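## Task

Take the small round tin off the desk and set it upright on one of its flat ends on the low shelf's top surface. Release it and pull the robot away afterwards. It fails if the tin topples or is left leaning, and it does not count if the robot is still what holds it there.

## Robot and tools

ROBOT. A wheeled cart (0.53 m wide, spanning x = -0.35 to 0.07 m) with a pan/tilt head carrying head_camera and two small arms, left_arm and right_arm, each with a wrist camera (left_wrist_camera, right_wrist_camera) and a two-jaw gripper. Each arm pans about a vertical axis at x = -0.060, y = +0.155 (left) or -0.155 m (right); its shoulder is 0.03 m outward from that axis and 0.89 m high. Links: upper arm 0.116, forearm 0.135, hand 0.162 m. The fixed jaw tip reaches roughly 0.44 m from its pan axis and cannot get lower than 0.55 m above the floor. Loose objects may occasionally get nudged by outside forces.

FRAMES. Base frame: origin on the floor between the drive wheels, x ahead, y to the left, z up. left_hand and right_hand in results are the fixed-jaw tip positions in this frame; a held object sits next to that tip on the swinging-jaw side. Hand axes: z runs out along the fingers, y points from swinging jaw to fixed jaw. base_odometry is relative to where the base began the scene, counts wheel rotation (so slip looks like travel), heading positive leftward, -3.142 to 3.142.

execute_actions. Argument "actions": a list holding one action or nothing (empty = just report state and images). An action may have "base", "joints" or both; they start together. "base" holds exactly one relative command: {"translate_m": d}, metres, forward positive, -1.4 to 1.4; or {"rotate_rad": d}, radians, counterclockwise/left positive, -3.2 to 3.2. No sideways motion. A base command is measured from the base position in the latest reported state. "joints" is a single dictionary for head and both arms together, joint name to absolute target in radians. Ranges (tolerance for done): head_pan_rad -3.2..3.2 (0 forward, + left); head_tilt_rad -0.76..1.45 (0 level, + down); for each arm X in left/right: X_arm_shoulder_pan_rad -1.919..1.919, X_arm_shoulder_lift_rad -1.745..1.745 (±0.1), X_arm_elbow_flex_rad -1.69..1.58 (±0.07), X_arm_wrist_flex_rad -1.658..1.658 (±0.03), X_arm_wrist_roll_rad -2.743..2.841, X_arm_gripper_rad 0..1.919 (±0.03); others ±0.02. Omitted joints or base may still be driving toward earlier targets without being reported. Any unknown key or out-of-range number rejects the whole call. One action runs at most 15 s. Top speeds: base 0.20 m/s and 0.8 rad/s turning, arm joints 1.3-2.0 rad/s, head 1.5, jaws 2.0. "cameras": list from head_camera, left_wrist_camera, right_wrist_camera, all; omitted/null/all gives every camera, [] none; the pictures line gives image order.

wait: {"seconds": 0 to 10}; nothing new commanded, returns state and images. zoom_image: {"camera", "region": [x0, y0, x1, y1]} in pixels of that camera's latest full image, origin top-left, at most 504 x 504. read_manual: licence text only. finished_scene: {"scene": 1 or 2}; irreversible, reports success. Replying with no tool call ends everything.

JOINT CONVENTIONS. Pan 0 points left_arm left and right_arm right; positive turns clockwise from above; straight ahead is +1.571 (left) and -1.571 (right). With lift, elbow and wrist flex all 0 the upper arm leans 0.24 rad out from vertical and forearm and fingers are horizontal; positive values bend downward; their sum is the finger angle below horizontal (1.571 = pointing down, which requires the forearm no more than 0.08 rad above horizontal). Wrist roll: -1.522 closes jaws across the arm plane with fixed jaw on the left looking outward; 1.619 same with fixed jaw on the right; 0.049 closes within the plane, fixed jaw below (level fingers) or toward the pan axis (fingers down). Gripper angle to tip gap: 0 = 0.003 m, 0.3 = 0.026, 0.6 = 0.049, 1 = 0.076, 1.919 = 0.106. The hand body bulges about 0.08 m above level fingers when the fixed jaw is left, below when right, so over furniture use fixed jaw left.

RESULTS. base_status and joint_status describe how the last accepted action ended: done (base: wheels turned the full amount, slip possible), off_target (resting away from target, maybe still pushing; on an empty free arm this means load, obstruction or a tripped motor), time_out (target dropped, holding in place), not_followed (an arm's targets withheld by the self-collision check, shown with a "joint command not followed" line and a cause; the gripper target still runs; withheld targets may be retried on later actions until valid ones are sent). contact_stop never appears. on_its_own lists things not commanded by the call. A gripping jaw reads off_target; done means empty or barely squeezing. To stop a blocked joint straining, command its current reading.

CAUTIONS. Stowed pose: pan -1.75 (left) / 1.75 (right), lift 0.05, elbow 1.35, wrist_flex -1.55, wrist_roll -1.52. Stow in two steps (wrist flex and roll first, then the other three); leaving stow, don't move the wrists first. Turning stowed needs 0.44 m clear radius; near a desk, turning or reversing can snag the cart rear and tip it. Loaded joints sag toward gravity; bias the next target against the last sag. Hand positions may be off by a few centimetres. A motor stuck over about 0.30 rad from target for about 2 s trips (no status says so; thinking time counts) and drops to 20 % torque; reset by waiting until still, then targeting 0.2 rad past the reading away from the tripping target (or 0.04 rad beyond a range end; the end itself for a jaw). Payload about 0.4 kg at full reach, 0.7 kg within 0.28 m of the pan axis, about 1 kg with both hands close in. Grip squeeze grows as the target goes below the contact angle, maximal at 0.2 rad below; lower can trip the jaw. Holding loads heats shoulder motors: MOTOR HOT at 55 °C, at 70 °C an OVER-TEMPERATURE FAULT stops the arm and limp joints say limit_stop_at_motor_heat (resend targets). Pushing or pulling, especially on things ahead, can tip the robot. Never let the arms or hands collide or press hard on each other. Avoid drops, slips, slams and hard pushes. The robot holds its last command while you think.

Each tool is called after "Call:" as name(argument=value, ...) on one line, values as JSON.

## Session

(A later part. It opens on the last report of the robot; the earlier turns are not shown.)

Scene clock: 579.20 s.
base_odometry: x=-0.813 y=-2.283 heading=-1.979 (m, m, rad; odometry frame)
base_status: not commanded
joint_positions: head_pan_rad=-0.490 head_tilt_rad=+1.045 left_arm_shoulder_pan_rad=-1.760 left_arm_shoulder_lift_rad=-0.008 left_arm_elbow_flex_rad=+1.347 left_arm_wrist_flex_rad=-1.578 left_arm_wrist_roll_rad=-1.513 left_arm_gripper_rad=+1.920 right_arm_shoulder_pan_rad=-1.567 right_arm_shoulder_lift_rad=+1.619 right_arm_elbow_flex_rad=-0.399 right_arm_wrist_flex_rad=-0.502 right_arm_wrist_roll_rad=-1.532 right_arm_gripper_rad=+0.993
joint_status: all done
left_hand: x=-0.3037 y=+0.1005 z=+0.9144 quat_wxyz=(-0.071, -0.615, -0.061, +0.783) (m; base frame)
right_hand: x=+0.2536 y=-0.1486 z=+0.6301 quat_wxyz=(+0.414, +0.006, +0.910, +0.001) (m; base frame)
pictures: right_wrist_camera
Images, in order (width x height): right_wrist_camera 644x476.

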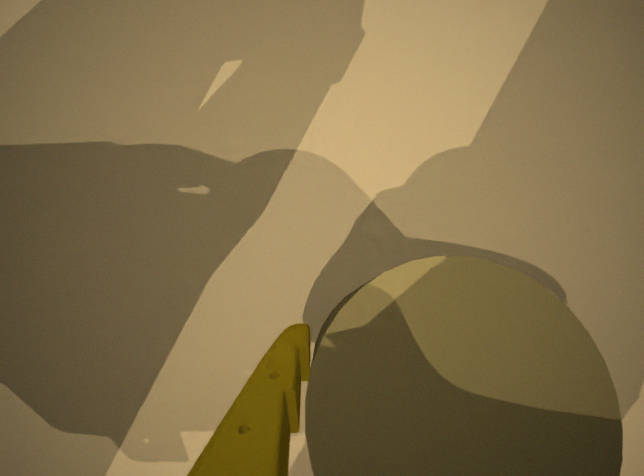

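Call:
execute_actions(actions=[{"base": {"translate_m": -0.15}, "joints": {"right_arm_shoulder_lift_rad": 0.9, "right_arm_shoulder_pan_rad": -1.6, "head_tilt_rad": 0.9, "head_pan_rad": -0.4}}])

Scene clock: 593.10 s.
base_odometry: x=-0.754 y=-2.145 heading=-1.979 (m, m, rad; odometry frame)
base_status: done
joint_positions: head_pan_rad=-0.410 head_tilt_rad=+0.915 left_arm_shoulder_pan_rad=-1.760 left_arm_shoulder_lift_rad=-0.008 left_arm_elbow_flex_rad=+1.347 left_arm_wrist_flex_rad=-1.578 left_arm_wrist_roll_rad=-1.513 left_arm_gripper_rad=+1.920 right_arm_shoulder_pan_rad=-1.593 right_arm_shoulder_lift_rad=+0.968 right_arm_elbow_flex_rad=-0.399 right_arm_wrist_flex_rad=-0.502 right_arm_wrist_roll_rad=-1.532 right_arm_gripper_rad=+0.994
joint_status: all done
left_hand: x=-0.3037 y=+0.1005 z=+0.9144 quat_wxyz=(-0.071, -0.615, -0.061, +0.783) (m; base frame)
right_hand: x=+0.3553 y=-0.1382 z=+0.8554 quat_wxyz=(+0.683, -0.004, +0.731, +0.011) (m; base frame)
pictures: head_camera, left_wrist_camera, right_wrist_camera
Images, in order (width x height): head_camera 644x476, left_wrist_camera 644x476, right_wrist_camera 644x476.

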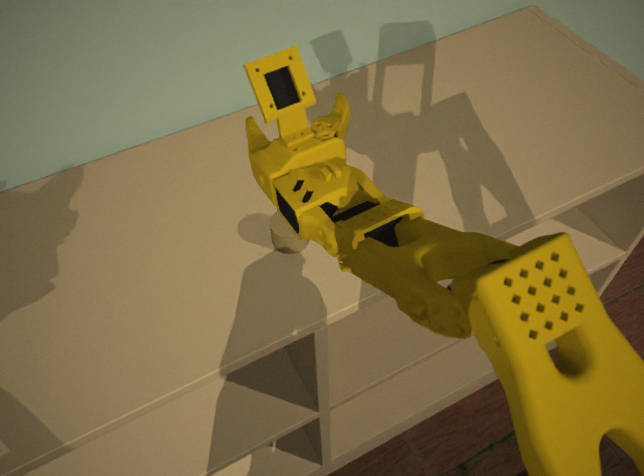

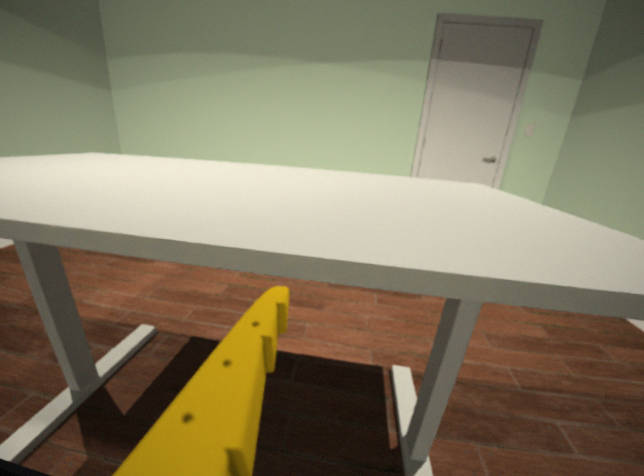

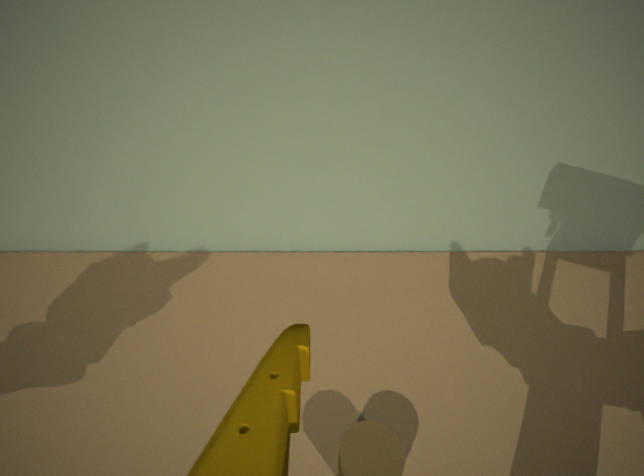

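Call:
execute_actions(actions=[{"joints": {"right_arm_shoulder_lift_rad": -0.1, "right_arm_shoulder_pan_rad": -0.5, "right_arm_elbow_flex_rad": 0.4}}], cameras=["head_camera"])

Scene clock: 599.33 s.
base_odometry: x=-0.754 y=-2.145 heading=-1.979 (m, m, rad; odometry frame)
base_status: not commanded
joint_positions: head_pan_rad=-0.410 head_tilt_rad=+0.915 left_arm_shoulder_pan_rad=-1.760 left_arm_shoulder_lift_rad=-0.008 left_arm_elbow_flex_rad=+1.347 left_arm_wrist_flex_rad=-1.578 left_arm_wrist_roll_rad=-1.513 left_arm_gripper_rad=+1.920 right_arm_shoulder_pan_rad=-0.507 right_arm_shoulder_lift_rad=-0.050 right_arm_elbow_flex_rad=+0.403 right_arm_wrist_flex_rad=-0.502 right_arm_wrist_roll_rad=-1.532 right_arm_gripper_rad=+0.994
joint_status: all done
left_hand: x=-0.3037 y=+0.1005 z=+0.9144 quat_wxyz=(-0.071, -0.615, -0.061, +0.783) (m; base frame)
right_hand: x=+0.1117 y=-0.4484 z=+0.9897 quat_wxyz=(+0.655, +0.334, +0.561, -0.381) (m; base frame)
pictures: head_camera
Images, in order (width x height): head_camera 644x476.

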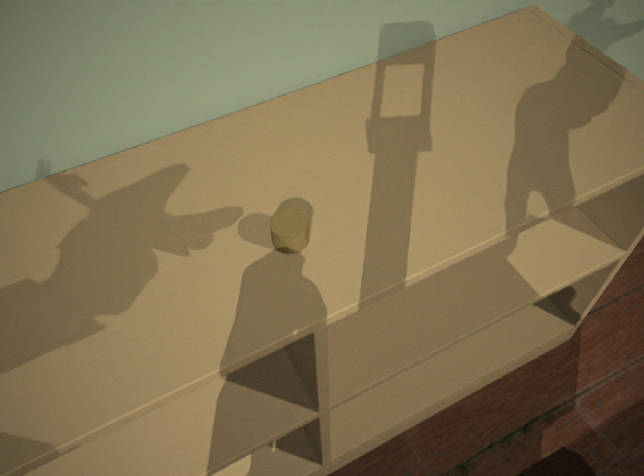

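The tin stands upright on the shelf top and the robot is clear of it.

Call:
finished_scene(scene=1)

The scene is finished: the task was done.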